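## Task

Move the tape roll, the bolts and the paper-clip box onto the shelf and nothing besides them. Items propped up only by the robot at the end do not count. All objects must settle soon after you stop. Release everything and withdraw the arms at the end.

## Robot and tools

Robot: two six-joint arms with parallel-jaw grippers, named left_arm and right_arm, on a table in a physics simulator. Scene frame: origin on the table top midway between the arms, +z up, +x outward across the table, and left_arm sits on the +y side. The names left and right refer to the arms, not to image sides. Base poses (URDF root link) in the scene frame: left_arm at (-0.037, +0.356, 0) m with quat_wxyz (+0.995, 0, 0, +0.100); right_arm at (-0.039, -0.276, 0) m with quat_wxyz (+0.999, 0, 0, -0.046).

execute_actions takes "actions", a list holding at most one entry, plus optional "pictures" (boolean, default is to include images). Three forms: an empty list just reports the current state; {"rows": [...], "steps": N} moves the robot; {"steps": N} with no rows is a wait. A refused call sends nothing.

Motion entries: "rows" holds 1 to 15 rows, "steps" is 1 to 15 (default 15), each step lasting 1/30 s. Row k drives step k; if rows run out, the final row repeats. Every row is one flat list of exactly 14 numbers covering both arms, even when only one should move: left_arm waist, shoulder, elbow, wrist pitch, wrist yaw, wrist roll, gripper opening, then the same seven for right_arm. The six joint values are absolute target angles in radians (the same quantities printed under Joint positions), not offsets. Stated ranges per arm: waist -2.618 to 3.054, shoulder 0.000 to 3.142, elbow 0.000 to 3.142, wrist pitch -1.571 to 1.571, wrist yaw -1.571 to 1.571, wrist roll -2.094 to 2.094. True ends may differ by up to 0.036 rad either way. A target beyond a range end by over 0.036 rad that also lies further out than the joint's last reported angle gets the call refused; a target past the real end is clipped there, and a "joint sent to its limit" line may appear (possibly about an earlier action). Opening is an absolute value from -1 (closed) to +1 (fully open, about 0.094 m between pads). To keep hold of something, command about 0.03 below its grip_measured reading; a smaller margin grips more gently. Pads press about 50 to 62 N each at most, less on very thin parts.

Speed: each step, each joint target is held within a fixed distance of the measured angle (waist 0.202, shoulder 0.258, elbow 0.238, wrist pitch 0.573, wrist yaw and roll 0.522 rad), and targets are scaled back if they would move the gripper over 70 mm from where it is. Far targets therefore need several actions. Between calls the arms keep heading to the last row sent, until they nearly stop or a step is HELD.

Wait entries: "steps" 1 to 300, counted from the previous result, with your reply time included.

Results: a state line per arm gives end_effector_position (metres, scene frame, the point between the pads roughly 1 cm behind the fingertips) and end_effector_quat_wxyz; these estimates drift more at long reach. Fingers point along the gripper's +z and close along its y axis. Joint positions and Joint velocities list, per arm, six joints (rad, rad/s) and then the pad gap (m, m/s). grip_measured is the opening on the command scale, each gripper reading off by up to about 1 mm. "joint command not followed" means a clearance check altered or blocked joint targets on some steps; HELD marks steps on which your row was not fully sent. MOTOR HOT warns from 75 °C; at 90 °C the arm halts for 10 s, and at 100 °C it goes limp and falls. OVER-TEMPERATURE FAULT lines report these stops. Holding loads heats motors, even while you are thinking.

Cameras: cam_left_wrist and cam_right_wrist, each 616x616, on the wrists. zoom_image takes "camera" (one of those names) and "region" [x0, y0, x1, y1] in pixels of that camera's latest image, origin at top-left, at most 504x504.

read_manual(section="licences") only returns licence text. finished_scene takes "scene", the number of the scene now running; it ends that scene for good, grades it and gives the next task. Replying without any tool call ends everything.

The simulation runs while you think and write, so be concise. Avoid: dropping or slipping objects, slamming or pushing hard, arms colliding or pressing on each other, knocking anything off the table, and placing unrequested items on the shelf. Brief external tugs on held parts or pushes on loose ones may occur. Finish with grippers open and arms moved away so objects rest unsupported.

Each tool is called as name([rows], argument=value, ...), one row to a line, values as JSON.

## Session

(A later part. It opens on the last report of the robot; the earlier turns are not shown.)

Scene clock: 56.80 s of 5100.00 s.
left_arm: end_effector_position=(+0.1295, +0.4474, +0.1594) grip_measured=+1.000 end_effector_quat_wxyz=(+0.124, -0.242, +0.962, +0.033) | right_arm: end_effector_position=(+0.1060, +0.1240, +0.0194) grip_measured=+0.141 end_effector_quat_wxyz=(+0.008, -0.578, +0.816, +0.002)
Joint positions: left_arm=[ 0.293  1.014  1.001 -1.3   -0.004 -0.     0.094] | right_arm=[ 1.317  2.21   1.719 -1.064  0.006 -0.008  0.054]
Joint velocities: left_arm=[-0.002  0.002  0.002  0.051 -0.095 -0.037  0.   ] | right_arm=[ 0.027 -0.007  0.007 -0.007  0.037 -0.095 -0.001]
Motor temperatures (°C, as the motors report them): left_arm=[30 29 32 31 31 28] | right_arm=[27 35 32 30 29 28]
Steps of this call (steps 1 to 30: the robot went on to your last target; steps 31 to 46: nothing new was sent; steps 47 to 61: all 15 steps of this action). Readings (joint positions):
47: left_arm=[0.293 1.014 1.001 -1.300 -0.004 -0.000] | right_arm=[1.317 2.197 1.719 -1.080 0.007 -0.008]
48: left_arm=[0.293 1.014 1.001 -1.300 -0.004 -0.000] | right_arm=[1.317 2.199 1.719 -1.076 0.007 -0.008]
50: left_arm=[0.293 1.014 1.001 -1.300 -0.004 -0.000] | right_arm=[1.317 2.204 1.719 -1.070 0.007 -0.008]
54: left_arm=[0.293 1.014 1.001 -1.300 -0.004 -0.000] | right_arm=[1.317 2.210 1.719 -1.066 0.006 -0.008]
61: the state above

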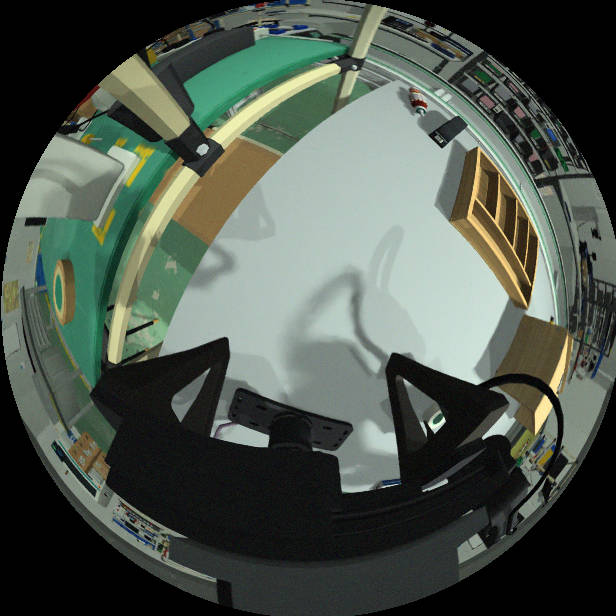

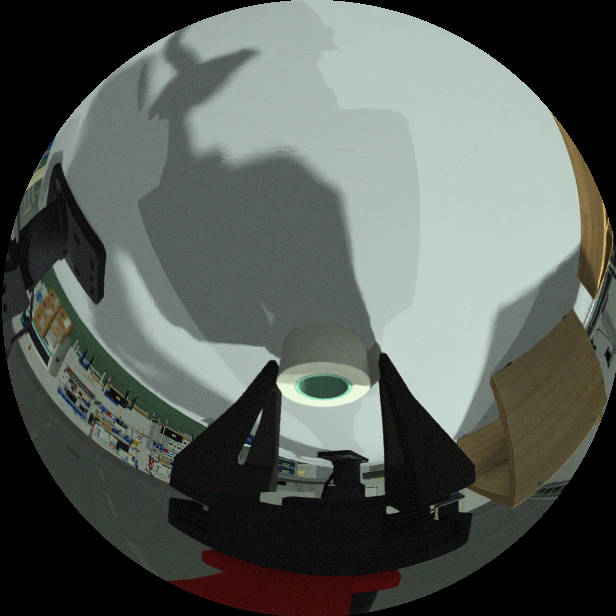

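execute_actions([
  {"rows":[[0.3,1.0,1.0,-1.3,0,0,1,1.31,2.22,1.71,-1.05,0,0,-0.03],[0.3,1.0,1.0,-1.3,0,0,1,1.31,2.22,1.71,-1.05,0,0,-0.03],[0.3,1.0,1.0,-1.3,0,0,1,1.31,2.22,1.71,-1.05,0,0,-0.03],[0.3,1.0,1.0,-1.3,0,0,1,1.31,2.22,1.71,-1.05,0,0,-0.03],[0.3,1.0,1.0,-1.3,0,0,1,1.31,2.22,1.71,-1.05,0,0,-0.03],[0.3,1.0,1.0,-1.3,0,0,1,1.31,2.22,1.71,-1.05,0,0,-0.03]],"steps":6},
], pictures=false)

Scene clock: 57.77 s of 5100.00 s.
left_arm: end_effector_position=(+0.1295, +0.4474, +0.1594) grip_measured=+1.000 end_effector_quat_wxyz=(+0.124, -0.242, +0.962, +0.033) | right_arm: end_effector_position=(+0.1060, +0.1240, +0.0194) grip_measured=+0.141 end_effector_quat_wxyz=(+0.008, -0.578, +0.816, +0.002)
Joint positions: left_arm=[ 0.293  1.014  1.001 -1.3   -0.004 -0.     0.094] | right_arm=[ 1.317  2.21   1.719 -1.064  0.006 -0.008  0.054]
Joint velocities: left_arm=[ 0.002 -0.002 -0.007 -0.066 -0.051 -0.007  0.   ] | right_arm=[ 0.002 -0.012 -0.017 -0.022 -0.007 -0.051 -0.001]
Motor temperatures (°C, as the motors report them): left_arm=[30 29 32 31 31 28] | right_arm=[27 35 32 30 29 28]
Steps of this call (steps 1 to 15: the robot went on to your last target; steps 16 to 23: nothing new was sent; steps 24 to 29: all 6 steps of this action). Readings (joint positions):
24: left_arm=[0.293 1.014 1.001 -1.300 -0.004 -0.000] | right_arm=[1.317 2.210 1.719 -1.064 0.006 -0.008]
25: left_arm=[0.293 1.014 1.001 -1.300 -0.004 -0.000] | right_arm=[1.317 2.210 1.719 -1.064 0.006 -0.008]
27: left_arm=[0.293 1.014 1.001 -1.300 -0.004 -0.000] | right_arm=[1.317 2.210 1.719 -1.064 0.006 -0.008]
29: the state above

execute_actions([
  {"rows":[[0.3,1.0,1.0,-1.3,0,0,1,1.31,2.0,1.8,-1.3,0,0,0.1],[0.3,1.0,1.0,-1.3,0,0,1,1.31,1.9,1.85,-1.4,0,0,0.1],[0.3,1.0,1.0,-1.3,0,0,1,1.31,1.8,1.9,-1.5,0,0,0.1],[0.3,1.0,1.0,-1.3,0,0,1,1.31,1.7,1.95,-1.5,0,0,0.1],[0.3,1.0,1.0,-1.3,0,0,1,1.31,1.6,2.05,-1.5,0,0,0.1]],"steps":15},
], pictures=false)

execute_actions([
  {"rows":[[0.3,1.0,1.0,-1.3,0,0,1,1.1,1.6,2.05,-1.5,0,0,0.1],[0.3,1.0,1.0,-1.3,0,0,1,0.9,1.6,2.05,-1.5,0,0,0.1],[0.3,1.0,1.0,-1.3,0,0,1,0.7,1.6,2.05,-1.5,0,0,0.1],[0.3,1.0,1.0,-1.3,0,0,1,0.6,1.6,2.05,-1.5,0,0,0.1],[0.3,1.0,1.0,-1.3,0,0,1,0.5,1.6,2.05,-1.5,0,0,0.1],[0.3,1.0,1.0,-1.3,0,0,1,0.4,1.6,2.05,-1.5,0,0,0.1]],"steps":15},
], pictures=false)

execute_actions([
  {"rows":[[0.3,1.0,1.0,-1.3,0,0,1,0.4,1.98,2.3,-1.53,0,0,0.1]],"steps":15},
])

Scene clock: 60.33 s of 5100.00 s.
left_arm: end_effector_position=(+0.1295, +0.4474, +0.1594) grip_measured=+1.000 end_effector_quat_wxyz=(+0.124, -0.242, +0.962, +0.033) | right_arm: end_effector_position=(+0.0954, +0.0945, +0.2707) grip_measured=+0.141 end_effector_quat_wxyz=(+0.183, -0.563, +0.796, +0.124)
Joint positions: left_arm=[ 0.293  1.014  1.001 -1.3   -0.004 -0.     0.094] | right_arm=[ 1.317  1.735  1.972 -1.363  0.006 -0.008  0.054]
Joint velocities: left_arm=[ 0.007 -0.002  0.002 -0.037 -0.066  0.037  0.   ] | right_arm=[-0.007 -1.209  0.442 -0.535 -0.022 -0.022 -0.001]
Motor temperatures (°C, as the motors report them): left_arm=[30 29 32 31 31 28] | right_arm=[27 36 32 30 29 28]
Steps of this call (steps 1 to 15: the robot went on to your last target; steps 16 to 62: nothing new was sent; steps 63 to 77: all 15 steps of this action). Readings (joint positions):
63: left_arm=[0.293 1.014 1.001 -1.300 -0.004 -0.000] | right_arm=[1.317 2.199 1.720 -1.077 0.006 -0.008]
64: left_arm=[0.293 1.014 1.001 -1.300 -0.004 -0.000] | right_arm=[1.317 2.182 1.720 -1.108 0.006 -0.008]
66: left_arm=[0.293 1.014 1.001 -1.300 -0.004 -0.000] | right_arm=[1.317 2.132 1.742 -1.184 0.006 -0.008]
70: left_arm=[0.293 1.014 1.001 -1.300 -0.004 -0.000] | right_arm=[1.317 2.012 1.840 -1.278 0.006 -0.008]
77: the state above

Scene clock: 60.83 s of 5100.00 s.
left_arm: end_effector_position=(+0.1295, +0.4474, +0.1594) grip_measured=+1.000 end_effector_quat_wxyz=(+0.124, -0.242, +0.962, +0.033) | right_arm: end_effector_position=(+0.3016, -0.1738, +0.3248) grip_measured=+0.141 end_effector_quat_wxyz=(+0.261, -0.143, +0.954, +0.031)
Joint positions: left_arm=[ 0.293  1.014  1.001 -1.3   -0.004 -0.     0.094] | right_arm=[ 0.391  1.615  2.046 -1.469  0.017 -0.003  0.054]
Joint velocities: left_arm=[-0.002 -0.012 -0.007 -0.022  0.007  0.007  0.   ] | right_arm=[-0.462  0.007 -0.002 -0.154  0.183  0.037 -0.   ]
Motor temperatures (°C, as the motors report them): left_arm=[30 29 32 31 31 28] | right_arm=[27 36 32 30 29 28]
Steps of this call (steps 1 to 15: all 15 steps of this action). Readings (joint positions):
1: left_arm=[0.293 1.014 1.001 -1.300 -0.004 -0.000] | right_arm=[1.302 1.695 1.988 -1.377 -0.005 -0.008]
2: left_arm=[0.293 1.014 1.001 -1.300 -0.004 -0.000] | right_arm=[1.267 1.660 2.003 -1.390 -0.016 -0.008]
4: left_arm=[0.293 1.014 1.001 -1.300 -0.004 -0.000] | right_arm=[1.142 1.606 2.031 -1.414 -0.020 -0.008]
8: left_arm=[0.293 1.014 1.001 -1.300 -0.004 -0.000] | right_arm=[0.831 1.582 2.046 -1.442 -0.011 -0.007]
15: the state above

Scene clock: 61.33 s of 5100.00 s.
left_arm: end_effector_position=(+0.1295, +0.4474, +0.1594) grip_measured=+1.000 end_effector_quat_wxyz=(+0.124, -0.242, +0.962, +0.033) | right_arm: end_effector_position=(+0.3752, -0.1503, +0.2455) grip_measured=+0.141 end_effector_quat_wxyz=(+0.161, -0.147, +0.976, +0.018)
Joint positions: left_arm=[ 0.293  1.014  1.001 -1.3   -0.004 -0.     0.094] | right_arm=[ 0.391  2.015  2.288 -1.518  0.011 -0.003  0.054]
Joint velocities: left_arm=[-0.012 -0.002  0.007  0.095 -0.066 -0.007  0.   ] | right_arm=[ 0.002 -0.281 -0.002 -0.051 -0.022 -0.081 -0.001]
Motor temperatures (°C, as the motors report them): left_arm=[30 29 32 31 31 28] | right_arm=[27 36 32 30 29 28]
Steps of this call (steps 1 to 15: all 15 steps of this action). Readings (joint positions):
1: left_arm=[0.293 1.014 1.001 -1.300 -0.004 -0.000] | right_arm=[0.383 1.654 2.104 -1.515 0.019 -0.003]
2: left_arm=[0.293 1.014 1.001 -1.300 -0.004 -0.000] | right_arm=[0.383 1.712 2.190 -1.539 0.019 -0.003]
4: left_arm=[0.293 1.014 1.001 -1.300 -0.004 -0.000] | right_arm=[0.388 1.815 2.273 -1.508 0.017 -0.003]
8: left_arm=[0.293 1.014 1.001 -1.300 -0.004 -0.000] | right_arm=[0.390 1.986 2.288 -1.501 0.013 -0.003]
15: the state above

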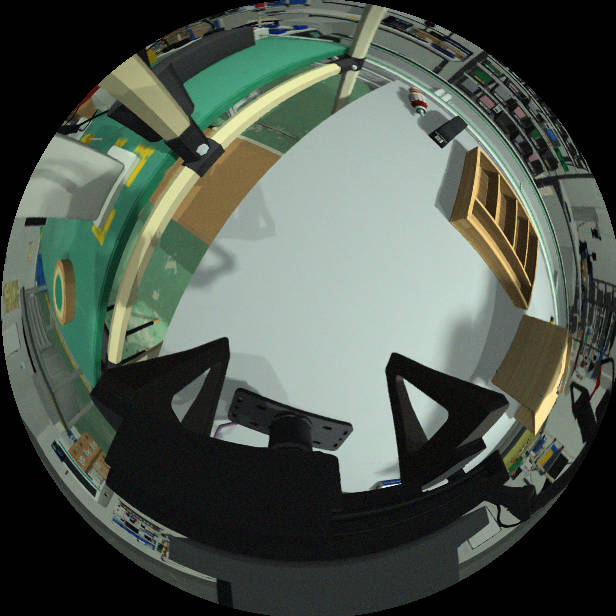

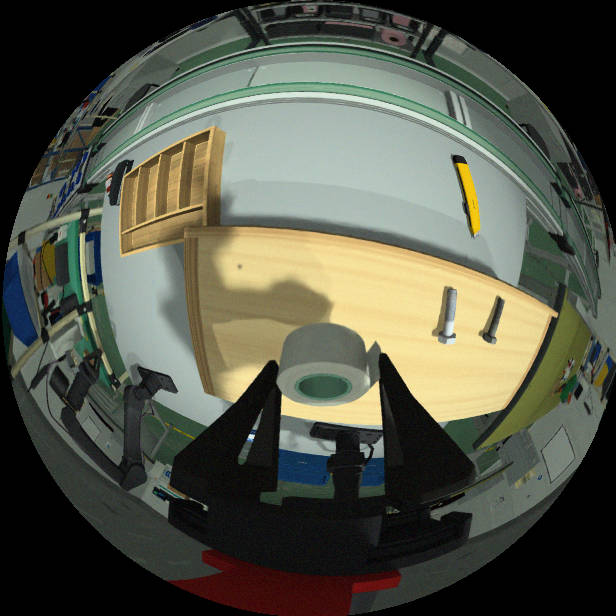

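execute_actions([
  {"rows":[[0.3,1.0,1.0,-1.3,0,0,1,0.34,2.02,2.3,-1.55,0,0,0.1],[0.3,1.0,1.0,-1.3,0,0,1,0.34,2.04,2.3,-1.55,0,0,0.1],[0.3,1.0,1.0,-1.3,0,0,1,0.34,2.05,2.3,-1.55,0,0,0.1],[0.3,1.0,1.0,-1.3,0,0,1,0.34,2.06,2.3,-1.55,0,0,0.1],[0.3,1.0,1.0,-1.3,0,0,1,0.34,2.07,2.3,-1.55,0,0,0.1],[0.3,1.0,1.0,-1.3,0,0,1,0.34,2.08,2.3,-1.55,0,0,0.1],[0.3,1.0,1.0,-1.3,0,0,1,0.34,2.09,2.3,-1.55,0,0,0.1],[0.3,1.0,1.0,-1.3,0,0,1,0.34,2.10,2.3,-1.55,0,0,0.1],[0.3,1.0,1.0,-1.3,0,0,1,0.34,2.11,2.3,-1.55,0,0,0.1],[0.3,1.0,1.0,-1.3,0,0,1,0.34,2.12,2.3,-1.55,0,0,0.1]],"steps":15},
])

Scene clock: 63.83 s of 5100.00 s.
left_arm: end_effector_position=(+0.1295, +0.4474, +0.1594) grip_measured=+1.000 end_effector_quat_wxyz=(+0.124, -0.242, +0.962, +0.033) | right_arm: end_effector_position=(+0.3873, -0.1683, +0.1996) grip_measured=+0.141 end_effector_quat_wxyz=(+0.100, -0.124, +0.987, +0.010)
Joint positions: left_arm=[ 0.293  1.014  1.001 -1.3   -0.004 -0.     0.094] | right_arm=[ 0.341  2.122  2.288 -1.536  0.005 -0.003  0.054]
Joint velocities: left_arm=[ 0.002  0.012 -0.022 -0.066 -0.007 -0.007  0.   ] | right_arm=[ 0.012 -0.051  0.007 -0.007 -0.007 -0.066 -0.   ]
Motor temperatures (°C, as the motors report them): left_arm=[30 29 32 31 31 28] | right_arm=[27 36 32 30 29 28]
Steps of this call (steps 1 to 30: the robot went on to your last target; steps 31 to 60: nothing new was sent; steps 61 to 75: all 15 steps of this action). Readings (joint positions):
61: left_arm=[0.293 1.014 1.001 -1.300 -0.004 -0.000] | right_arm=[0.387 1.987 2.288 -1.525 0.008 -0.003]
62: left_arm=[0.293 1.014 1.001 -1.300 -0.004 -0.000] | right_arm=[0.379 1.991 2.288 -1.529 0.005 -0.003]
64: left_arm=[0.293 1.014 1.001 -1.300 -0.004 -0.000] | right_arm=[0.359 2.010 2.288 -1.534 0.005 -0.003]
68: left_arm=[0.293 1.014 1.001 -1.300 -0.004 -0.000] | right_arm=[0.341 2.071 2.288 -1.538 0.005 -0.003]
75: the state above

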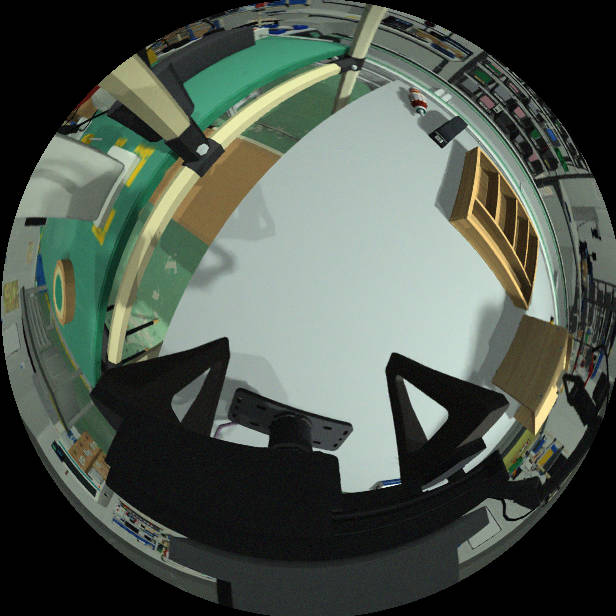

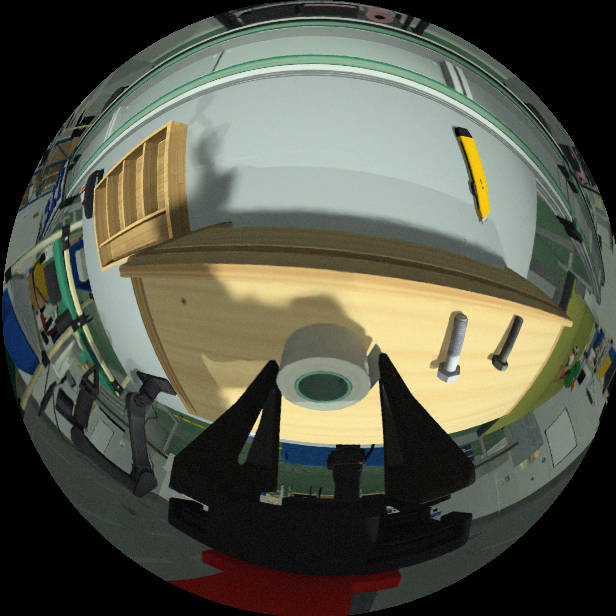

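execute_actions([
  {"rows":[[0.3,1.0,1.0,-1.3,0,0,1,0.34,2.13,2.3,-1.55,0,0,0.1],[0.3,1.0,1.0,-1.3,0,0,1,0.34,2.14,2.3,-1.55,0,0,0.1],[0.3,1.0,1.0,-1.3,0,0,1,0.34,2.14,2.3,-1.55,0,0,0.1],[0.3,1.0,1.0,-1.3,0,0,1,0.34,2.14,2.3,-1.55,0,0,0.1],[0.3,1.0,1.0,-1.3,0,0,1,0.34,2.14,2.3,-1.55,0,0,0.1],[0.3,1.0,1.0,-1.3,0,0,1,0.34,2.14,2.3,-1.55,0,0,0.5],[0.3,1.0,1.0,-1.3,0,0,1,0.34,2.14,2.3,-1.55,0,0,0.5],[0.3,1.0,1.0,-1.3,0,0,1,0.34,2.14,2.3,-1.55,0,0,0.5],[0.3,1.0,1.0,-1.3,0,0,1,0.34,2.14,2.3,-1.55,0,0,0.5],[0.3,1.0,1.0,-1.3,0,0,1,0.34,2.14,2.3,-1.55,0,0,0.5],[0.3,1.0,1.0,-1.3,0,0,1,0.34,1.7,2.1,-1.5,0,0,0.5]],"steps":15},
], pictures=false)

execute_actions([
  {"rows":[[0.3,1.0,1.0,-1.3,0,0,1,0.34,1.6,2.05,-1.5,0,0,0.5],[0.3,1.0,1.0,-1.3,0,0,1,0.34,1.6,2.05,-1.5,0,0,0.5],[0.3,1.0,1.0,-1.3,0,0,1,0.34,1.6,2.05,-1.5,0,0,0.5],[0.3,1.0,1.0,-1.3,0,0,1,0.34,1.6,2.05,-1.5,0,0,0.5],[0.3,1.0,1.0,-1.3,0,0,1,0.34,1.6,2.05,-1.5,0,0,0.5],[0.3,1.0,1.0,-1.3,0,0,1,0.6,1.6,2.0,-1.5,0,0,1],[0.3,1.0,1.0,-1.3,0,0,1,0.9,1.6,1.9,-1.5,0,0,1],[0.3,1.0,1.0,-1.3,0,0,1,1.2,1.6,1.8,-1.5,0,0,1],[0.3,1.0,1.0,-1.3,0,0,1,1.5,1.6,1.7,-1.4,0,0,1],[0.3,1.0,1.0,-1.3,0,0,1,1.75,1.7,1.5,-1.35,0,0,1]],"steps":15},
], pictures=false)

execute_actions([
  {"rows":[[0.3,1.0,1.0,-1.3,0,0,1,1.75,1.72,1.42,-1.27,0,0,1]],"steps":15},
])

Scene clock: 67.17 s of 5100.00 s.
left_arm: end_effector_position=(+0.1295, +0.4474, +0.1594) grip_measured=+1.000 end_effector_quat_wxyz=(+0.124, -0.242, +0.962, +0.033) | right_arm: end_effector_position=(+0.3466, -0.1786, +0.2370) grip_measured=+0.498 end_effector_quat_wxyz=(+0.129, -0.124, +0.984, +0.014)
Joint positions: left_arm=[ 0.293  1.014  1.001 -1.3   -0.004 -0.     0.094] | right_arm=[ 0.341  1.902  2.108 -1.516  0.005 -0.003  0.07 ]
Joint velocities: left_arm=[-0.002  0.012 -0.002  0.007 -0.051  0.022  0.   ] | right_arm=[-0.012 -1.389 -0.071 -0.037 -0.007 -0.051 -0.001]
Motor temperatures (°C, as the motors report them): left_arm=[30 29 32 31 31 28] | right_arm=[27 36 32 30 29 28]
Steps of this call (steps 1 to 15: the robot went on to your last target; steps 16 to 85: nothing new was sent; steps 86 to 100: all 15 steps of this action). Readings (joint positions):
86: left_arm=[0.293 1.014 1.001 -1.300 -0.004 -0.000] | right_arm=[0.341 2.122 2.288 -1.537 0.005 -0.003]
87: left_arm=[0.293 1.014 1.001 -1.300 -0.004 -0.000] | right_arm=[0.341 2.122 2.288 -1.537 0.005 -0.003]
89: left_arm=[0.293 1.014 1.001 -1.300 -0.004 -0.000] | right_arm=[0.341 2.122 2.288 -1.537 0.005 -0.003]
93: left_arm=[0.293 1.014 1.001 -1.300 -0.004 -0.000] | right_arm=[0.341 2.123 2.288 -1.539 0.005 -0.003]
100: the state above

Scene clock: 67.67 s of 5100.00 s.
left_arm: end_effector_position=(+0.1295, +0.4474, +0.1594) grip_measured=+1.000 end_effector_quat_wxyz=(+0.124, -0.242, +0.962, +0.033) | right_arm: end_effector_position=(+0.2351, -0.0615, +0.2466) grip_measured=+1.000 end_effector_quat_wxyz=(+0.160, -0.322, +0.932, +0.049)
Joint positions: left_arm=[ 0.293  1.014  1.001 -1.3   -0.004 -0.     0.094] | right_arm=[ 0.762  1.624  1.787 -1.398  0.013  0.001  0.094]
Joint velocities: left_arm=[-0.017 -0.017 -0.002 -0.037  0.022 -0.051  0.   ] | right_arm=[ 1.116  0.637 -1.326  0.271 -0.037 -0.007  0.   ]
Motor temperatures (°C, as the motors report them): left_arm=[30 29 32 31 31 28] | right_arm=[27 36 32 30 29 28]
Steps of this call (steps 1 to 15: all 15 steps of this action). Readings (joint positions):
1: left_arm=[0.293 1.014 1.001 -1.300 -0.004 -0.000] | right_arm=[0.341 1.847 2.099 -1.509 0.005 -0.003]
2: left_arm=[0.293 1.014 1.001 -1.300 -0.004 -0.000] | right_arm=[0.341 1.787 2.088 -1.503 0.005 -0.003]
4: left_arm=[0.293 1.014 1.001 -1.300 -0.004 -0.000] | right_arm=[0.341 1.668 2.079 -1.500 0.005 -0.003]
8: left_arm=[0.293 1.014 1.001 -1.300 -0.004 -0.000] | right_arm=[0.482 1.526 2.035 -1.480 0.022 0.001]
15: the state above

Scene clock: 68.17 s of 5100.00 s.
left_arm: end_effector_position=(+0.1295, +0.4474, +0.1594) grip_measured=+1.000 end_effector_quat_wxyz=(+0.124, -0.242, +0.962, +0.033) | right_arm: end_effector_position=(-0.0541, +0.0365, +0.1085) grip_measured=+1.000 end_effector_quat_wxyz=(+0.006, +0.723, -0.691, +0.005)
Joint positions: left_arm=[ 0.293  1.014  1.001 -1.3   -0.004 -0.     0.094] | right_arm=[ 1.709  1.745  1.419 -1.26  -0.001  0.001  0.094]
Joint velocities: left_arm=[0.002 0.002 0.002 0.037 0.022 0.037 0.   ] | right_arm=[ 1.609 -0.051 -0.002  0.007 -0.286  0.007  0.   ]
Motor temperatures (°C, as the motors report them): left_arm=[30 29 32 31 31 28] | right_arm=[27 36 32 30 29 28]
Steps of this call (steps 1 to 15: all 15 steps of this action). Readings (joint positions):
1: left_arm=[0.293 1.014 1.001 -1.300 -0.004 -0.000] | right_arm=[0.803 1.646 1.740 -1.381 0.013 0.001]
2: left_arm=[0.293 1.014 1.001 -1.300 -0.004 -0.000] | right_arm=[0.846 1.667 1.689 -1.360 0.013 0.001]
4: left_arm=[0.293 1.014 1.001 -1.300 -0.004 -0.000] | right_arm=[0.939 1.702 1.582 -1.322 0.015 0.001]
8: left_arm=[0.293 1.014 1.001 -1.300 -0.004 -0.000] | right_arm=[1.194 1.749 1.432 -1.294 0.013 0.001]
15: the state above

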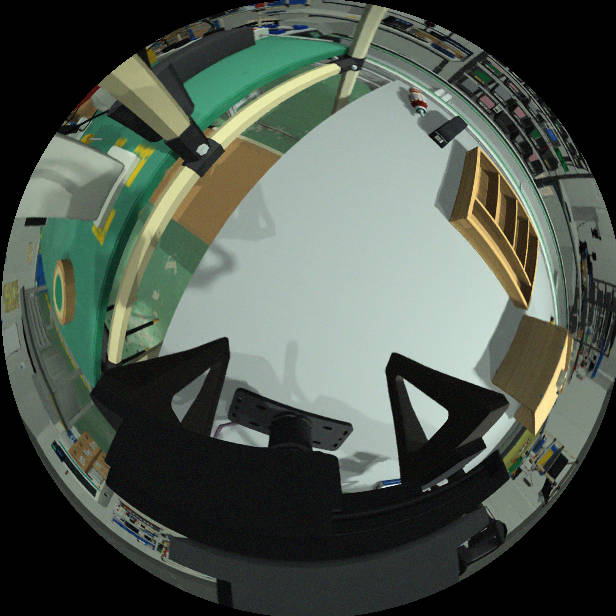

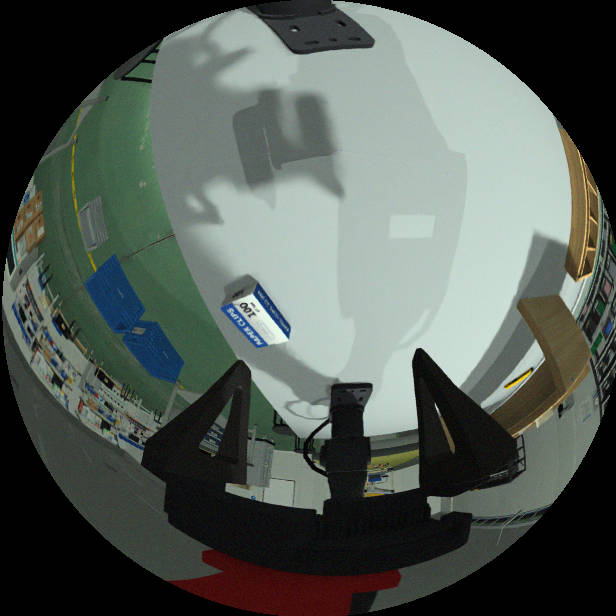

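execute_actions([
  {"rows":[[0.3,1.0,1.0,-1.3,0,0,1,1.93,1.6,1.2,-1.17,0,-0.78,1]],"steps":15},
])

execute_actions([
  {"rows":[[0.3,1.0,1.0,-1.3,0,0,1,1.93,1.6,1.2,-1.17,0,-0.78,1]],"steps":8},
])

Scene clock: 70.00 s of 5100.00 s.
left_arm: end_effector_position=(+0.1295, +0.4474, +0.1594) grip_measured=+1.000 end_effector_quat_wxyz=(+0.124, -0.242, +0.962, +0.033) | right_arm: end_effector_position=(-0.1159, -0.0106, +0.0934) grip_measured=+1.000 end_effector_quat_wxyz=(+0.008, +0.962, -0.275, +0.001)
Joint positions: left_arm=[ 0.293  1.014  1.001 -1.3   -0.004 -0.     0.094] | right_arm=[ 1.939  1.615  1.213 -1.184 -0.006 -0.739  0.094]
Joint velocities: left_arm=[-0.007 -0.002  0.002  0.022  0.037 -0.022  0.   ] | right_arm=[-0.012 -0.007 -0.027 -0.007 -0.022 -0.227  0.   ]
Motor temperatures (°C, as the motors report them): left_arm=[30 29 32 31 31 28] | right_arm=[27 36 32 30 29 28]
Steps of this call (steps 1 to 30: the robot went on to your last target; steps 31 to 40: nothing new was sent; steps 41 to 55: all 15 steps of this action). Readings (joint positions):
41: left_arm=[0.293 1.014 1.001 -1.300 -0.004 -0.000] | right_arm=[1.774 1.713 1.379 -1.223 0.002 -0.082]
42: left_arm=[0.293 1.014 1.001 -1.300 -0.004 -0.000] | right_arm=[1.812 1.677 1.319 -1.191 0.010 -0.180]
44: left_arm=[0.293 1.014 1.001 -1.300 -0.004 -0.000] | right_arm=[1.903 1.627 1.239 -1.197 0.003 -0.379]
48: left_arm=[0.293 1.014 1.001 -1.300 -0.004 -0.000] | right_arm=[1.943 1.615 1.213 -1.200 -0.007 -0.615]
55: the state above

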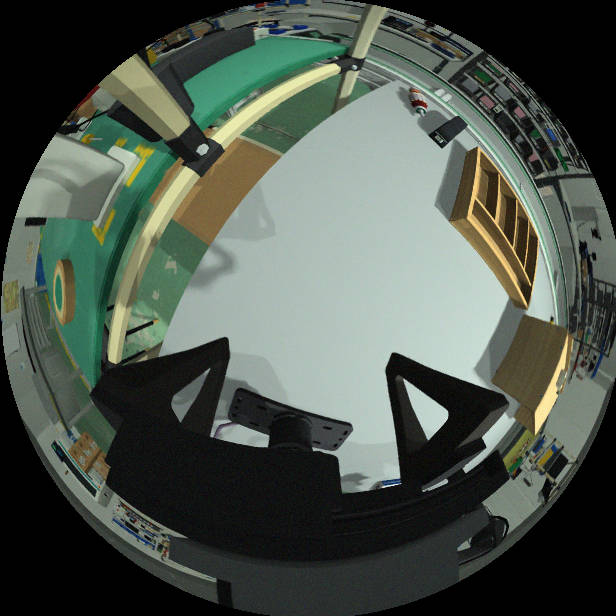

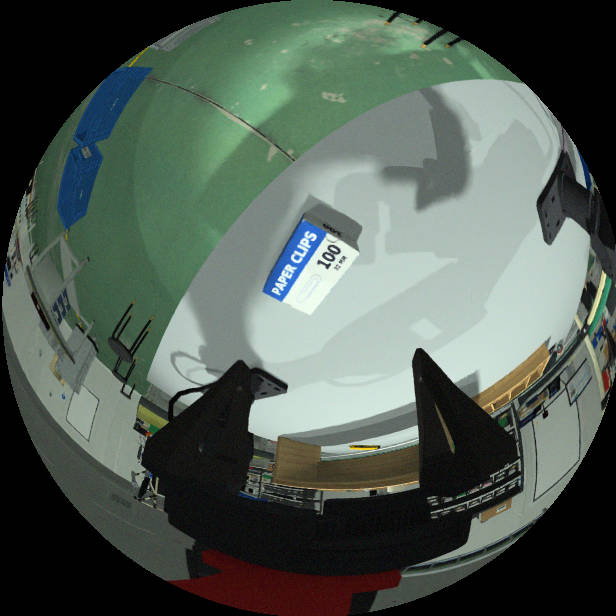

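Scene clock: 70.27 s of 5100.00 s.
left_arm: end_effector_position=(+0.1295, +0.4474, +0.1594) grip_measured=+1.000 end_effector_quat_wxyz=(+0.124, -0.242, +0.962, +0.033) | right_arm: end_effector_position=(-0.1161, -0.0097, +0.0933) grip_measured=+1.000 end_effector_quat_wxyz=(+0.007, +0.965, -0.262, +0.000)
Joint positions: left_arm=[ 0.293  1.014  1.001 -1.3   -0.004 -0.     0.094] | right_arm=[ 1.939  1.615  1.213 -1.181 -0.006 -0.766  0.094]
Joint velocities: left_arm=[ 0.002  0.007 -0.017 -0.051 -0.066  0.022  0.   ] | right_arm=[-0.007 -0.002 -0.002  0.007 -0.022 -0.037  0.   ]
Motor temperatures (°C, as the motors report them): left_arm=[30 29 32 31 31 28] | right_arm=[27 36 32 30 29 28]
Steps of this call (steps 1 to 8: all 8 steps of this action). Readings (joint positions):
1: left_arm=[0.293 1.014 1.001 -1.300 -0.004 -0.000] | right_arm=[1.939 1.615 1.213 -1.183 -0.006 -0.746]
2: left_arm=[0.293 1.014 1.001 -1.300 -0.004 -0.000] | right_arm=[1.939 1.615 1.213 -1.183 -0.006 -0.751]
4: left_arm=[0.293 1.014 1.001 -1.300 -0.004 -0.000] | right_arm=[1.939 1.615 1.213 -1.182 -0.006 -0.758]
8: the state above

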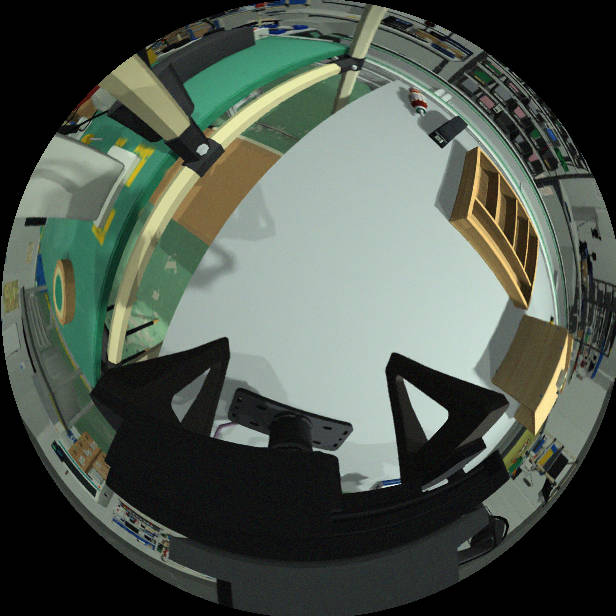

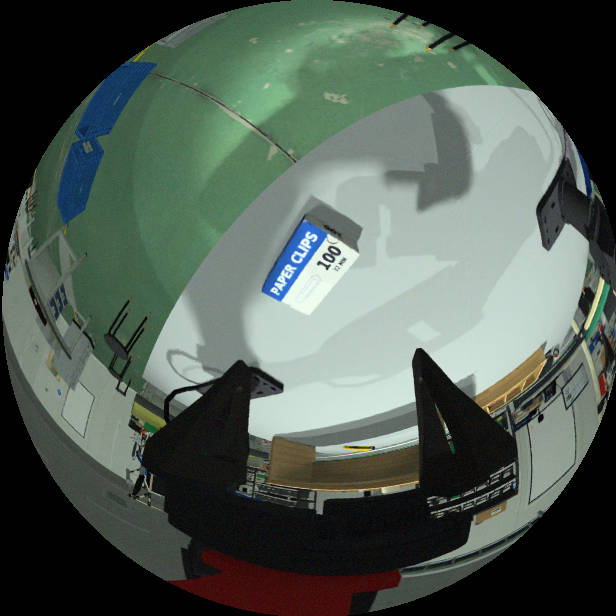

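execute_actions([
  {"rows":[[0.3,1.0,1.0,-1.3,0,0,1,2.02,1.62,1.15,-1.1,0,-0.27,1],[0.3,1.0,1.0,-1.3,0,0,1,2.02,1.62,1.15,-1.1,0,-0.27,1],[0.3,1.0,1.0,-1.3,0,0,1,2.02,1.62,1.15,-1.1,0,-0.27,1],[0.3,1.0,1.0,-1.3,0,0,1,2.02,1.62,1.15,-1.1,0,-0.27,1],[0.3,1.0,1.0,-1.3,0,0,1,2.02,1.635,1.075,-1.01,0,-0.27,1]],"steps":15},
])

Scene clock: 73.40 s of 5100.00 s.
left_arm: end_effector_position=(+0.1295, +0.4474, +0.1594) grip_measured=+1.000 end_effector_quat_wxyz=(+0.124, -0.242, +0.962, +0.033) | right_arm: end_effector_position=(-0.1343, -0.0197, +0.0569) grip_measured=+1.000 end_effector_quat_wxyz=(+0.004, +0.896, -0.444, +0.005)
Joint positions: left_arm=[ 0.293  1.014  1.001 -1.3   -0.004 -0.     0.094] | right_arm=[ 2.018  1.635  1.086 -1.035  0.001 -0.296  0.094]
Joint velocities: left_arm=[-0.012 -0.007 -0.012 -0.007 -0.007 -0.022  0.   ] | right_arm=[ 0.017  0.007 -0.002  0.007 -0.007  0.11   0.   ]
Motor temperatures (°C, as the motors report them): left_arm=[30 29 32 31 31 28] | right_arm=[27 35 32 30 29 28]
Steps of this call (steps 1 to 15: the robot went on to your last target; steps 16 to 79: nothing new was sent; steps 80 to 94: all 15 steps of this action). Readings (joint positions):
80: left_arm=[0.293 1.014 1.001 -1.300 -0.004 -0.000] | right_arm=[1.949 1.615 1.206 -1.170 -0.002 -0.690]
81: left_arm=[0.293 1.014 1.001 -1.300 -0.004 -0.000] | right_arm=[1.967 1.615 1.196 -1.155 0.001 -0.606]
83: left_arm=[0.293 1.014 1.001 -1.300 -0.004 -0.000] | right_arm=[2.004 1.616 1.177 -1.136 0.001 -0.487]
87: left_arm=[0.293 1.014 1.001 -1.300 -0.004 -0.000] | right_arm=[2.018 1.626 1.104 -1.067 0.001 -0.364]
94: the state above

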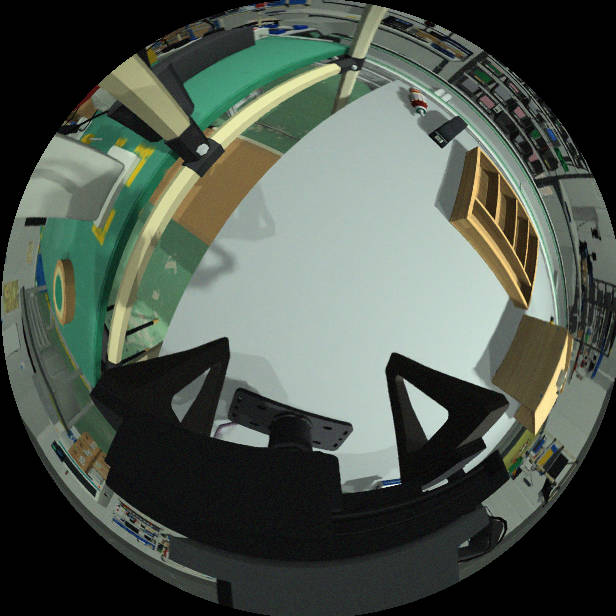

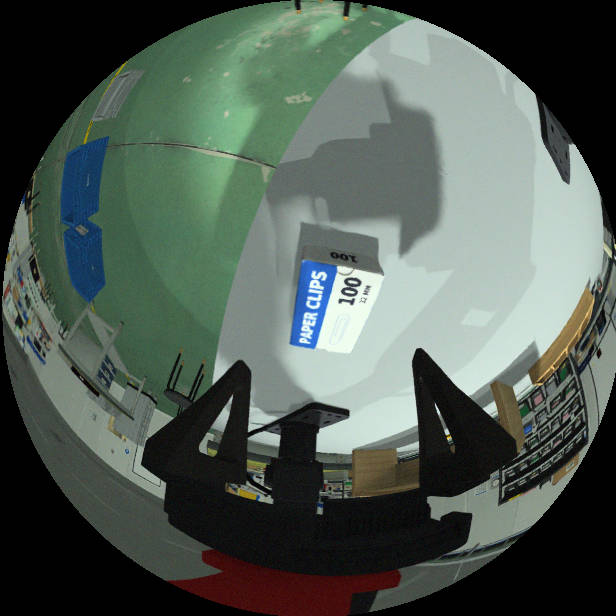

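execute_actions([
  {"rows":[[0.3,1.0,1.0,-1.3,0,0,1,2.02,1.7,1.15,-1.02,0,-0.17,1],[0.3,1.0,1.0,-1.3,0,0,1,2.02,1.7,1.15,-1.02,0,-0.17,1],[0.3,1.0,1.0,-1.3,0,0,1,2.02,1.7,1.15,-1.02,0,-0.17,1],[0.3,1.0,1.0,-1.3,0,0,1,2.02,1.7,1.15,-1.02,0,-0.17,1],[0.3,1.0,1.0,-1.3,0,0,1,2.02,1.7,1.15,-1.02,0,-0.17,1],[0.3,1.0,1.0,-1.3,0,0,1,2.02,1.7,1.15,-1.02,0,-0.17,1],[0.3,1.0,1.0,-1.3,0,0,1,2.02,1.77,1.04,-0.84,0,-0.17,0.5]],"steps":15},
])

Scene clock: 74.73 s of 5100.00 s.
left_arm: end_effector_position=(+0.1295, +0.4474, +0.1594) grip_measured=+1.000 end_effector_quat_wxyz=(+0.124, -0.242, +0.962, +0.033) | right_arm: end_effector_position=(-0.1390, -0.0069, +0.0111) grip_measured=+0.502 end_effector_quat_wxyz=(+0.011, +0.869, -0.494, +0.014)
Joint positions: left_arm=[ 0.293  1.014  1.001 -1.3   -0.004 -0.     0.094] | right_arm=[ 2.018  1.775  1.05  -0.882  0.001 -0.182  0.071]
Joint velocities: left_arm=[-0.002  0.002 -0.022  0.051  0.022 -0.081  0.   ] | right_arm=[ 0.002 -0.007 -0.007  0.168  0.11  -0.037 -0.   ]
Motor temperatures (°C, as the motors report them): left_arm=[30 29 32 31 31 28] | right_arm=[27 35 32 30 29 28]
Steps of this call (steps 1 to 25: the robot went on to your last target; steps 26 to 40: all 15 steps of this action). Readings (joint positions):
26: left_arm=[0.293 1.014 1.001 -1.300 -0.004 -0.000] | right_arm=[2.018 1.643 1.093 -1.029 0.001 -0.262]
27: left_arm=[0.293 1.014 1.001 -1.300 -0.004 -0.000] | right_arm=[2.018 1.657 1.105 -1.031 0.001 -0.246]
29: left_arm=[0.293 1.014 1.001 -1.300 -0.004 -0.000] | right_arm=[2.018 1.682 1.120 -1.024 0.001 -0.221]
33: left_arm=[0.293 1.014 1.001 -1.300 -0.004 -0.000] | right_arm=[2.018 1.711 1.099 -0.965 0.001 -0.196]
40: the state above

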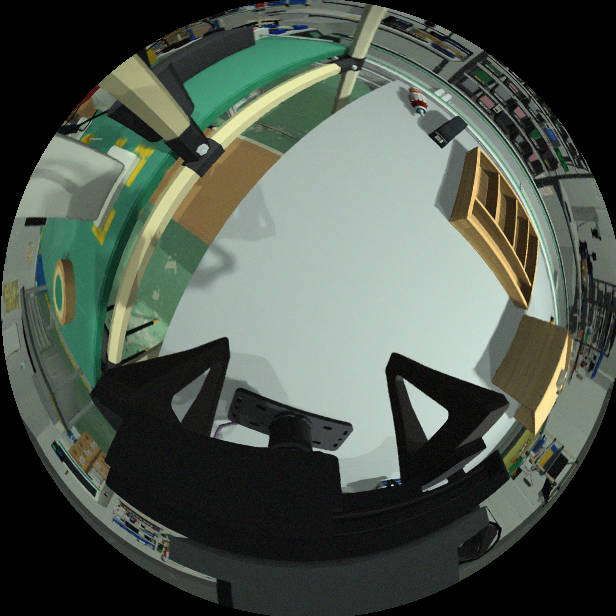

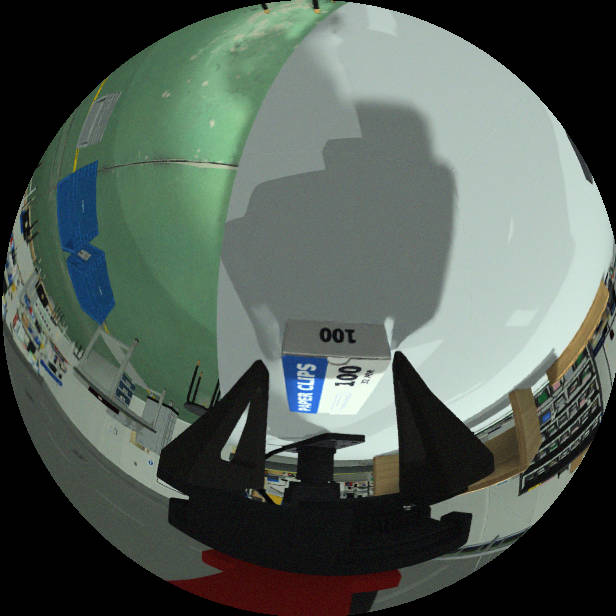

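execute_actions([
  {"rows":[[0.3,1.0,1.0,-1.3,0,0,1,2.02,1.77,1.04,-0.84,0,-0.17,0.35],[0.3,1.0,1.0,-1.3,0,0,1,2.02,1.77,1.04,-0.84,0,-0.17,0.3],[0.3,1.0,1.0,-1.3,0,0,1,2.02,1.77,1.04,-0.84,0,-0.17,0.25],[0.3,1.0,1.0,-1.3,0,0,1,2.02,1.77,1.04,-0.84,0,-0.17,0.2],[0.3,1.0,1.0,-1.3,0,0,1,2.02,1.77,1.04,-0.84,0,-0.17,0.15],[0.3,1.0,1.0,-1.3,0,0,1,2.02,1.77,1.04,-0.84,0,-0.17,0.1],[0.3,1.0,1.0,-1.3,0,0,1,2.02,1.77,1.04,-0.84,0,-0.17,0.05],[0.3,1.0,1.0,-1.3,0,0,1,2.02,1.77,1.04,-0.84,0,-0.17,0.0],[0.3,1.0,1.0,-1.3,0,0,1,2.02,1.77,1.04,-0.84,0,-0.17,-0.05]],"steps":15},
], pictures=false)

Scene clock: 76.47 s of 5100.00 s.
left_arm: end_effector_position=(+0.1295, +0.4474, +0.1594) grip_measured=+1.000 end_effector_quat_wxyz=(+0.124, -0.242, +0.962, +0.033) | right_arm: end_effector_position=(-0.1416, +0.0000, +0.0110) grip_measured=-0.014 end_effector_quat_wxyz=(+0.002, +0.868, -0.496, +0.003)
Joint positions: left_arm=[ 0.293  1.014  1.001 -1.3   -0.004 -0.     0.094] | right_arm=[ 2.018  1.775  1.05  -0.852  0.001 -0.179  0.046]
Joint velocities: left_arm=[-0.012 -0.017 -0.002 -0.022  0.007  0.037  0.   ] | right_arm=[-0.022  0.007 -0.012 -0.022  0.066  0.037 -0.001]
Motor temperatures (°C, as the motors report them): left_arm=[30 29 32 31 31 28] | right_arm=[27 35 32 30 29 28]
Steps of this call (steps 1 to 30: the robot went on to your last target; steps 31 to 37: nothing new was sent; steps 38 to 52: all 15 steps of this action). Readings (joint positions):
38: left_arm=[0.293 1.014 1.001 -1.300 -0.004 -0.000] | right_arm=[2.018 1.775 1.050 -0.853 0.001 -0.179]
39: left_arm=[0.293 1.014 1.001 -1.300 -0.004 -0.000] | right_arm=[2.018 1.775 1.050 -0.853 0.001 -0.179]
41: left_arm=[0.293 1.014 1.001 -1.300 -0.004 -0.000] | right_arm=[2.018 1.775 1.050 -0.852 0.001 -0.179]
45: left_arm=[0.293 1.014 1.001 -1.300 -0.004 -0.000] | right_arm=[2.018 1.775 1.050 -0.852 0.001 -0.179]
52: the state above

Holding at -0.014. Lift and carry.

execute_actions([
  {"rows":[[0.3,1.0,1.0,-1.3,0,0,1,2.02,1.6,1.15,-1.1,0,-0.1,-0.05],[0.3,1.0,1.0,-1.3,0,0,1,2.02,1.5,1.3,-1.3,0,-0.1,-0.05],[0.3,1.0,1.0,-1.3,0,0,1,2.02,1.5,1.3,-1.3,0,0,-0.05],[0.3,1.0,1.0,-1.3,0,0,1,2.02,1.5,1.3,-1.3,0,0,-0.05],[0.3,1.0,1.0,-1.3,0,0,1,2.02,1.5,1.3,-1.3,0,0,-0.05],[0.3,1.0,1.0,-1.3,0,0,1,2.02,1.5,1.4,-1.3,0,0,-0.05],[0.3,1.0,1.0,-1.3,0,0,1,1.9,1.45,1.6,-1.4,0,0,-0.05],[0.3,1.0,1.0,-1.3,0,0,1,1.7,1.4,1.75,-1.45,0,0,-0.05],[0.3,1.0,1.0,-1.3,0,0,1,1.5,1.4,1.85,-1.5,0,0,-0.05]],"steps":15},
], pictures=false)

execute_actions([
  {"rows":[[0.3,1.0,1.0,-1.3,0,0,1,1.3,1.4,1.9,-1.5,0,0,-0.05],[0.3,1.0,1.0,-1.3,0,0,1,1.2,1.45,1.95,-1.5,0,0,-0.05],[0.3,1.0,1.0,-1.3,0,0,1,1.1,1.5,2.0,-1.5,0,0,-0.05],[0.3,1.0,1.0,-1.3,0,0,1,1.0,1.55,2.05,-1.5,0,0,-0.05],[0.3,1.0,1.0,-1.3,0,0,1,0.9,1.6,2.05,-1.5,0,0,-0.05],[0.3,1.0,1.0,-1.3,0,0,1,0.8,1.6,2.05,-1.5,0,0,-0.05],[0.3,1.0,1.0,-1.3,0,0,1,0.7,1.6,2.05,-1.5,0,0,-0.05],[0.3,1.0,1.0,-1.3,0,0,1,0.55,1.6,2.05,-1.5,0,0,-0.05]],"steps":15},
], pictures=false)

execute_actions([
  {"rows":[[0.3,1.0,1.0,-1.3,0,0,1,0.55,1.6,2.05,-1.5,0,0,-0.05],[0.3,1.0,1.0,-1.3,0,0,1,0.55,1.6,2.05,-1.5,0,0,-0.05],[0.3,1.0,1.0,-1.3,0,0,1,0.55,1.6,2.1,-1.5,0,0,-0.05],[0.3,1.0,1.0,-1.3,0,0,1,0.55,1.7,2.2,-1.5,0,0,-0.05],[0.3,1.0,1.0,-1.3,0,0,1,0.55,2.0,2.32,-1.55,0,0,-0.05]],"steps":15},
])

Scene clock: 79.43 s of 5100.00 s.
left_arm: end_effector_position=(+0.1295, +0.4474, +0.1594) grip_measured=+1.000 end_effector_quat_wxyz=(+0.124, -0.242, +0.962, +0.033) | right_arm: end_effector_position=(-0.0327, +0.0438, +0.2837) grip_measured=-0.015 end_effector_quat_wxyz=(-0.171, +0.690, -0.682, -0.168)
Joint positions: left_arm=[ 0.293  1.014  1.001 -1.3   -0.004 -0.     0.094] | right_arm=[ 1.636  1.436  1.707 -1.357 -0.011 -0.036  0.046]
Joint velocities: left_arm=[-0.002  0.012 -0.002 -0.051  0.037 -0.066  0.   ] | right_arm=[-1.673 -0.09   1.648 -0.505  0.051  0.212  0.   ]
Motor temperatures (°C, as the motors report them): left_arm=[30 29 32 31 31 28] | right_arm=[27 35 32 30 29 28]
Steps of this call (steps 1 to 15: the robot went on to your last target; steps 16 to 74: nothing new was sent; steps 75 to 89: all 15 steps of this action). Readings (joint positions):
75: left_arm=[0.293 1.014 1.001 -1.300 -0.004 -0.000] | right_arm=[2.018 1.761 1.058 -0.879 0.001 -0.168]
76: left_arm=[0.293 1.014 1.001 -1.300 -0.004 -0.000] | right_arm=[2.018 1.736 1.074 -0.932 0.001 -0.161]
78: left_arm=[0.293 1.014 1.001 -1.300 -0.004 -0.000] | right_arm=[2.018 1.664 1.132 -1.029 0.001 -0.129]
82: left_arm=[0.293 1.014 1.001 -1.300 -0.004 -0.000] | right_arm=[1.986 1.533 1.321 -1.171 -0.010 -0.078]
89: the state above

Scene clock: 79.93 s of 5100.00 s.
left_arm: end_effector_position=(+0.1295, +0.4474, +0.1594) grip_measured=+1.000 end_effector_quat_wxyz=(+0.124, -0.242, +0.962, +0.033) | right_arm: end_effector_position=(+0.2838, -0.1111, +0.3180) grip_measured=-0.016 end_effector_quat_wxyz=(+0.249, -0.230, +0.939, +0.055)
Joint positions: left_arm=[ 0.293  1.014  1.001 -1.3   -0.004 -0.     0.094] | right_arm=[ 0.567  1.64   2.047 -1.461  0.008 -0.008  0.046]
Joint velocities: left_arm=[-0.002  0.007  0.007 -0.007  0.007  0.007  0.   ] | right_arm=[-1.165 -0.032 -0.002 -0.154  0.286  0.066  0.001]
Motor temperatures (°C, as the motors report them): left_arm=[30 29 32 31 31 28] | right_arm=[27 35 32 30 29 28]
Steps of this call (steps 1 to 15: all 15 steps of this action). Readings (joint positions):
1: left_arm=[0.293 1.014 1.001 -1.300 -0.004 -0.000] | right_arm=[1.573 1.433 1.763 -1.373 -0.011 -0.032]
2: left_arm=[0.293 1.014 1.001 -1.300 -0.004 -0.000] | right_arm=[1.503 1.434 1.823 -1.394 -0.012 -0.028]
4: left_arm=[0.293 1.014 1.001 -1.300 -0.004 -0.000] | right_arm=[1.350 1.462 1.951 -1.425 -0.010 -0.021]
8: left_arm=[0.293 1.014 1.001 -1.300 -0.004 -0.000] | right_arm=[1.049 1.551 2.047 -1.426 -0.008 -0.014]
15: the state above

Scene clock: 80.43 s of 5100.00 s.
left_arm: end_effector_position=(+0.1295, +0.4474, +0.1594) grip_measured=+1.000 end_effector_quat_wxyz=(+0.124, -0.242, +0.962, +0.033) | right_arm: end_effector_position=(+0.3564, -0.0877, +0.2319) grip_measured=-0.016 end_effector_quat_wxyz=(+0.143, -0.221, +0.964, +0.026)
Joint positions: left_arm=[ 0.293  1.014  1.001 -1.3   -0.004 -0.     0.094] | right_arm=[ 0.541  2.058  2.305 -1.526  0.011 -0.005  0.046]
Joint velocities: left_arm=[-0.012 -0.002 -0.002 -0.066 -0.007  0.022  0.   ] | right_arm=[-0.002  0.115 -0.081 -0.183 -0.007 -0.11  -0.001]
Motor temperatures (°C, as the motors report them): left_arm=[30 29 32 31 31 28] | right_arm=[27 35 32 30 29 28]
Steps of this call (steps 1 to 15: all 15 steps of this action). Readings (joint positions):
1: left_arm=[0.293 1.014 1.001 -1.300 -0.004 -0.000] | right_arm=[0.540 1.636 2.047 -1.466 0.016 -0.006]
2: left_arm=[0.293 1.014 1.001 -1.300 -0.004 -0.000] | right_arm=[0.530 1.631 2.047 -1.471 0.020 -0.005]
4: left_arm=[0.293 1.014 1.001 -1.300 -0.004 -0.000] | right_arm=[0.535 1.638 2.082 -1.500 0.018 -0.005]
8: left_arm=[0.293 1.014 1.001 -1.300 -0.004 -0.000] | right_arm=[0.541 1.829 2.302 -1.514 0.015 -0.005]
15: the state above

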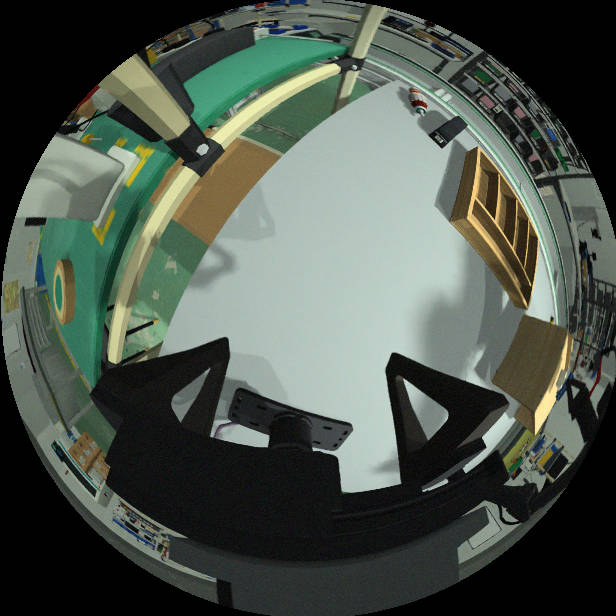

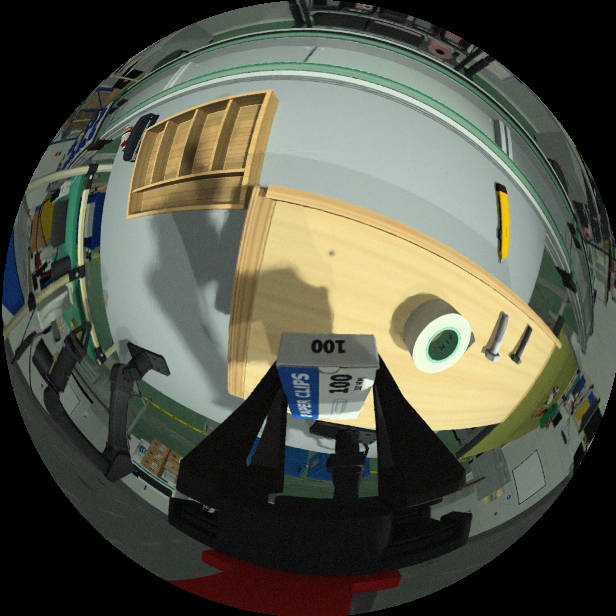

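execute_actions([
  {"rows":[[0.3,1.0,1.0,-1.3,0,0,1,0.5,2.05,2.4,-1.56,0,0,-0.05],[0.3,1.0,1.0,-1.3,0,0,1,0.5,2.08,2.48,-1.56,0,0,-0.05],[0.3,1.0,1.0,-1.3,0,0,1,0.5,2.12,2.55,-1.56,0,0,-0.05],[0.3,1.0,1.0,-1.3,0,0,1,0.5,2.15,2.55,-1.56,0,0,-0.05],[0.3,1.0,1.0,-1.3,0,0,1,0.5,2.17,2.55,-1.56,0,0,-0.05],[0.3,1.0,1.0,-1.3,0,0,1,0.5,2.19,2.55,-1.56,0,0,-0.05],[0.3,1.0,1.0,-1.3,0,0,1,0.5,2.2,2.55,-1.56,0,0,-0.05],[0.3,1.0,1.0,-1.3,0,0,1,0.5,2.21,2.55,-1.56,0,0,-0.05],[0.3,1.0,1.0,-1.3,0,0,1,0.5,2.22,2.55,-1.56,0,0,-0.05],[0.3,1.0,1.0,-1.3,0,0,1,0.5,2.23,2.55,-1.56,0,0,-0.05],[0.3,1.0,1.0,-1.3,0,0,1,0.5,2.24,2.55,-1.56,0,0,-0.05],[0.3,1.0,1.0,-1.3,0,0,1,0.5,2.25,2.55,-1.56,0,0,-0.05]],"steps":15},
])

Scene clock: 82.77 s of 5100.00 s.
left_arm: end_effector_position=(+0.1295, +0.4474, +0.1594) grip_measured=+1.000 end_effector_quat_wxyz=(+0.124, -0.242, +0.962, +0.033) | right_arm: end_effector_position=(+0.4007, -0.0855, +0.2070) grip_measured=-0.016 end_effector_quat_wxyz=(+0.141, -0.203, +0.969, +0.026)
Joint positions: left_arm=[ 0.293  1.014  1.001 -1.3   -0.004 -0.     0.094] | right_arm=[ 0.503  2.261  2.531 -1.552  0.006 -0.005  0.046]
Joint velocities: left_arm=[-0.002 -0.012  0.002 -0.051  0.022 -0.037  0.   ] | right_arm=[-0.007  0.198 -0.007 -0.066  0.037 -0.007  0.   ]
Motor temperatures (°C, as the motors report them): left_arm=[30 29 32 31 31 28] | right_arm=[27 35 32 30 29 28]
Steps of this call (steps 1 to 30: the robot went on to your last target; steps 31 to 55: nothing new was sent; steps 56 to 70: all 15 steps of this action). Readings (joint positions):
56: left_arm=[0.293 1.014 1.001 -1.300 -0.004 -0.000] | right_arm=[0.538 2.012 2.320 -1.553 0.008 -0.005]
57: left_arm=[0.293 1.014 1.001 -1.300 -0.004 -0.000] | right_arm=[0.532 2.032 2.361 -1.567 0.007 -0.005]
59: left_arm=[0.293 1.014 1.001 -1.300 -0.004 -0.000] | right_arm=[0.517 2.087 2.470 -1.569 0.006 -0.005]
63: left_arm=[0.293 1.014 1.001 -1.300 -0.004 -0.000] | right_arm=[0.503 2.156 2.531 -1.550 0.006 -0.005]
70: the state above

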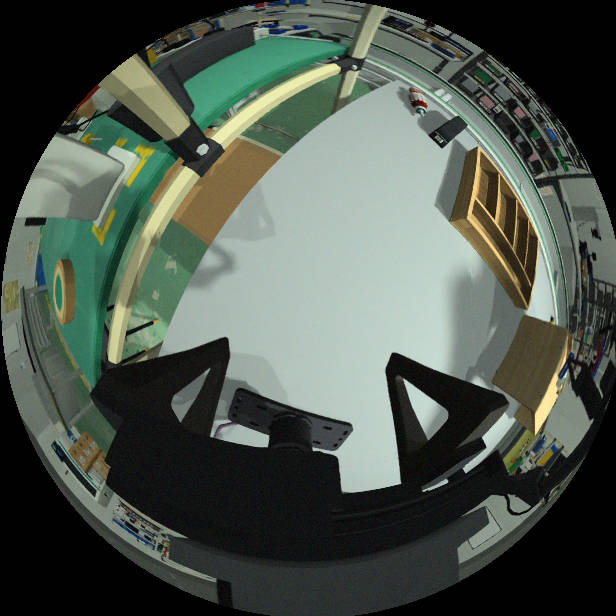

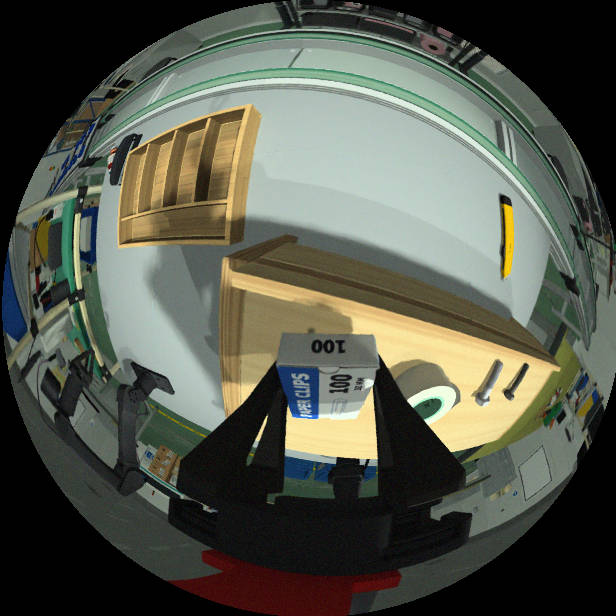

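execute_actions([
  {"rows":[[0.3,1.0,1.0,-1.3,0,0,1,0.52,2.26,2.55,-1.56,0,0,-0.05],[0.3,1.0,1.0,-1.3,0,0,1,0.52,2.265,2.55,-1.56,0,0,-0.05],[0.3,1.0,1.0,-1.3,0,0,1,0.52,2.27,2.55,-1.56,0,0,-0.05],[0.3,1.0,1.0,-1.3,0,0,1,0.52,2.275,2.55,-1.56,0,0,-0.05],[0.3,1.0,1.0,-1.3,0,0,1,0.52,2.28,2.55,-1.56,0,0,-0.05],[0.3,1.0,1.0,-1.3,0,0,1,0.52,2.285,2.55,-1.56,0,0,-0.05],[0.3,1.0,1.0,-1.3,0,0,1,0.52,2.29,2.55,-1.56,0,0,-0.05],[0.3,1.0,1.0,-1.3,0,0,1,0.52,2.295,2.55,-1.56,0,0,-0.05],[0.3,1.0,1.0,-1.3,0,0,1,0.52,2.30,2.55,-1.56,0,0,-0.05]],"steps":15},
], pictures=false)

Scene clock: 84.40 s of 5100.00 s.
left_arm: end_effector_position=(+0.1295, +0.4474, +0.1594) grip_measured=+1.000 end_effector_quat_wxyz=(+0.124, -0.242, +0.962, +0.033) | right_arm: end_effector_position=(+0.4006, -0.0806, +0.1989) grip_measured=-0.016 end_effector_quat_wxyz=(+0.133, -0.208, +0.969, +0.025)
Joint positions: left_arm=[ 0.293  1.014  1.001 -1.3   -0.004 -0.     0.094] | right_arm=[ 0.512  2.279  2.531 -1.55   0.005 -0.005  0.046]
Joint velocities: left_arm=[-0.007  0.012  0.002 -0.022 -0.066  0.022  0.   ] | right_arm=[-0.002 -0.007 -0.007 -0.081 -0.066 -0.081  0.001]
Motor temperatures (°C, as the motors report them): left_arm=[30 29 32 31 31 28] | right_arm=[27 35 32 30 29 28]
Steps of this call (steps 1 to 15: the robot went on to your last target; steps 16 to 34: nothing new was sent; steps 35 to 49: all 15 steps of this action). Readings (joint positions):
35: left_arm=[0.293 1.014 1.001 -1.300 -0.004 -0.000] | right_arm=[0.504 2.264 2.531 -1.553 0.006 -0.005]
36: left_arm=[0.293 1.014 1.001 -1.300 -0.004 -0.000] | right_arm=[0.504 2.264 2.531 -1.553 0.006 -0.005]
38: left_arm=[0.293 1.014 1.001 -1.300 -0.004 -0.000] | right_arm=[0.508 2.264 2.531 -1.553 0.006 -0.005]
42: left_arm=[0.293 1.014 1.001 -1.300 -0.004 -0.000] | right_arm=[0.512 2.270 2.531 -1.553 0.006 -0.005]
49: the state above


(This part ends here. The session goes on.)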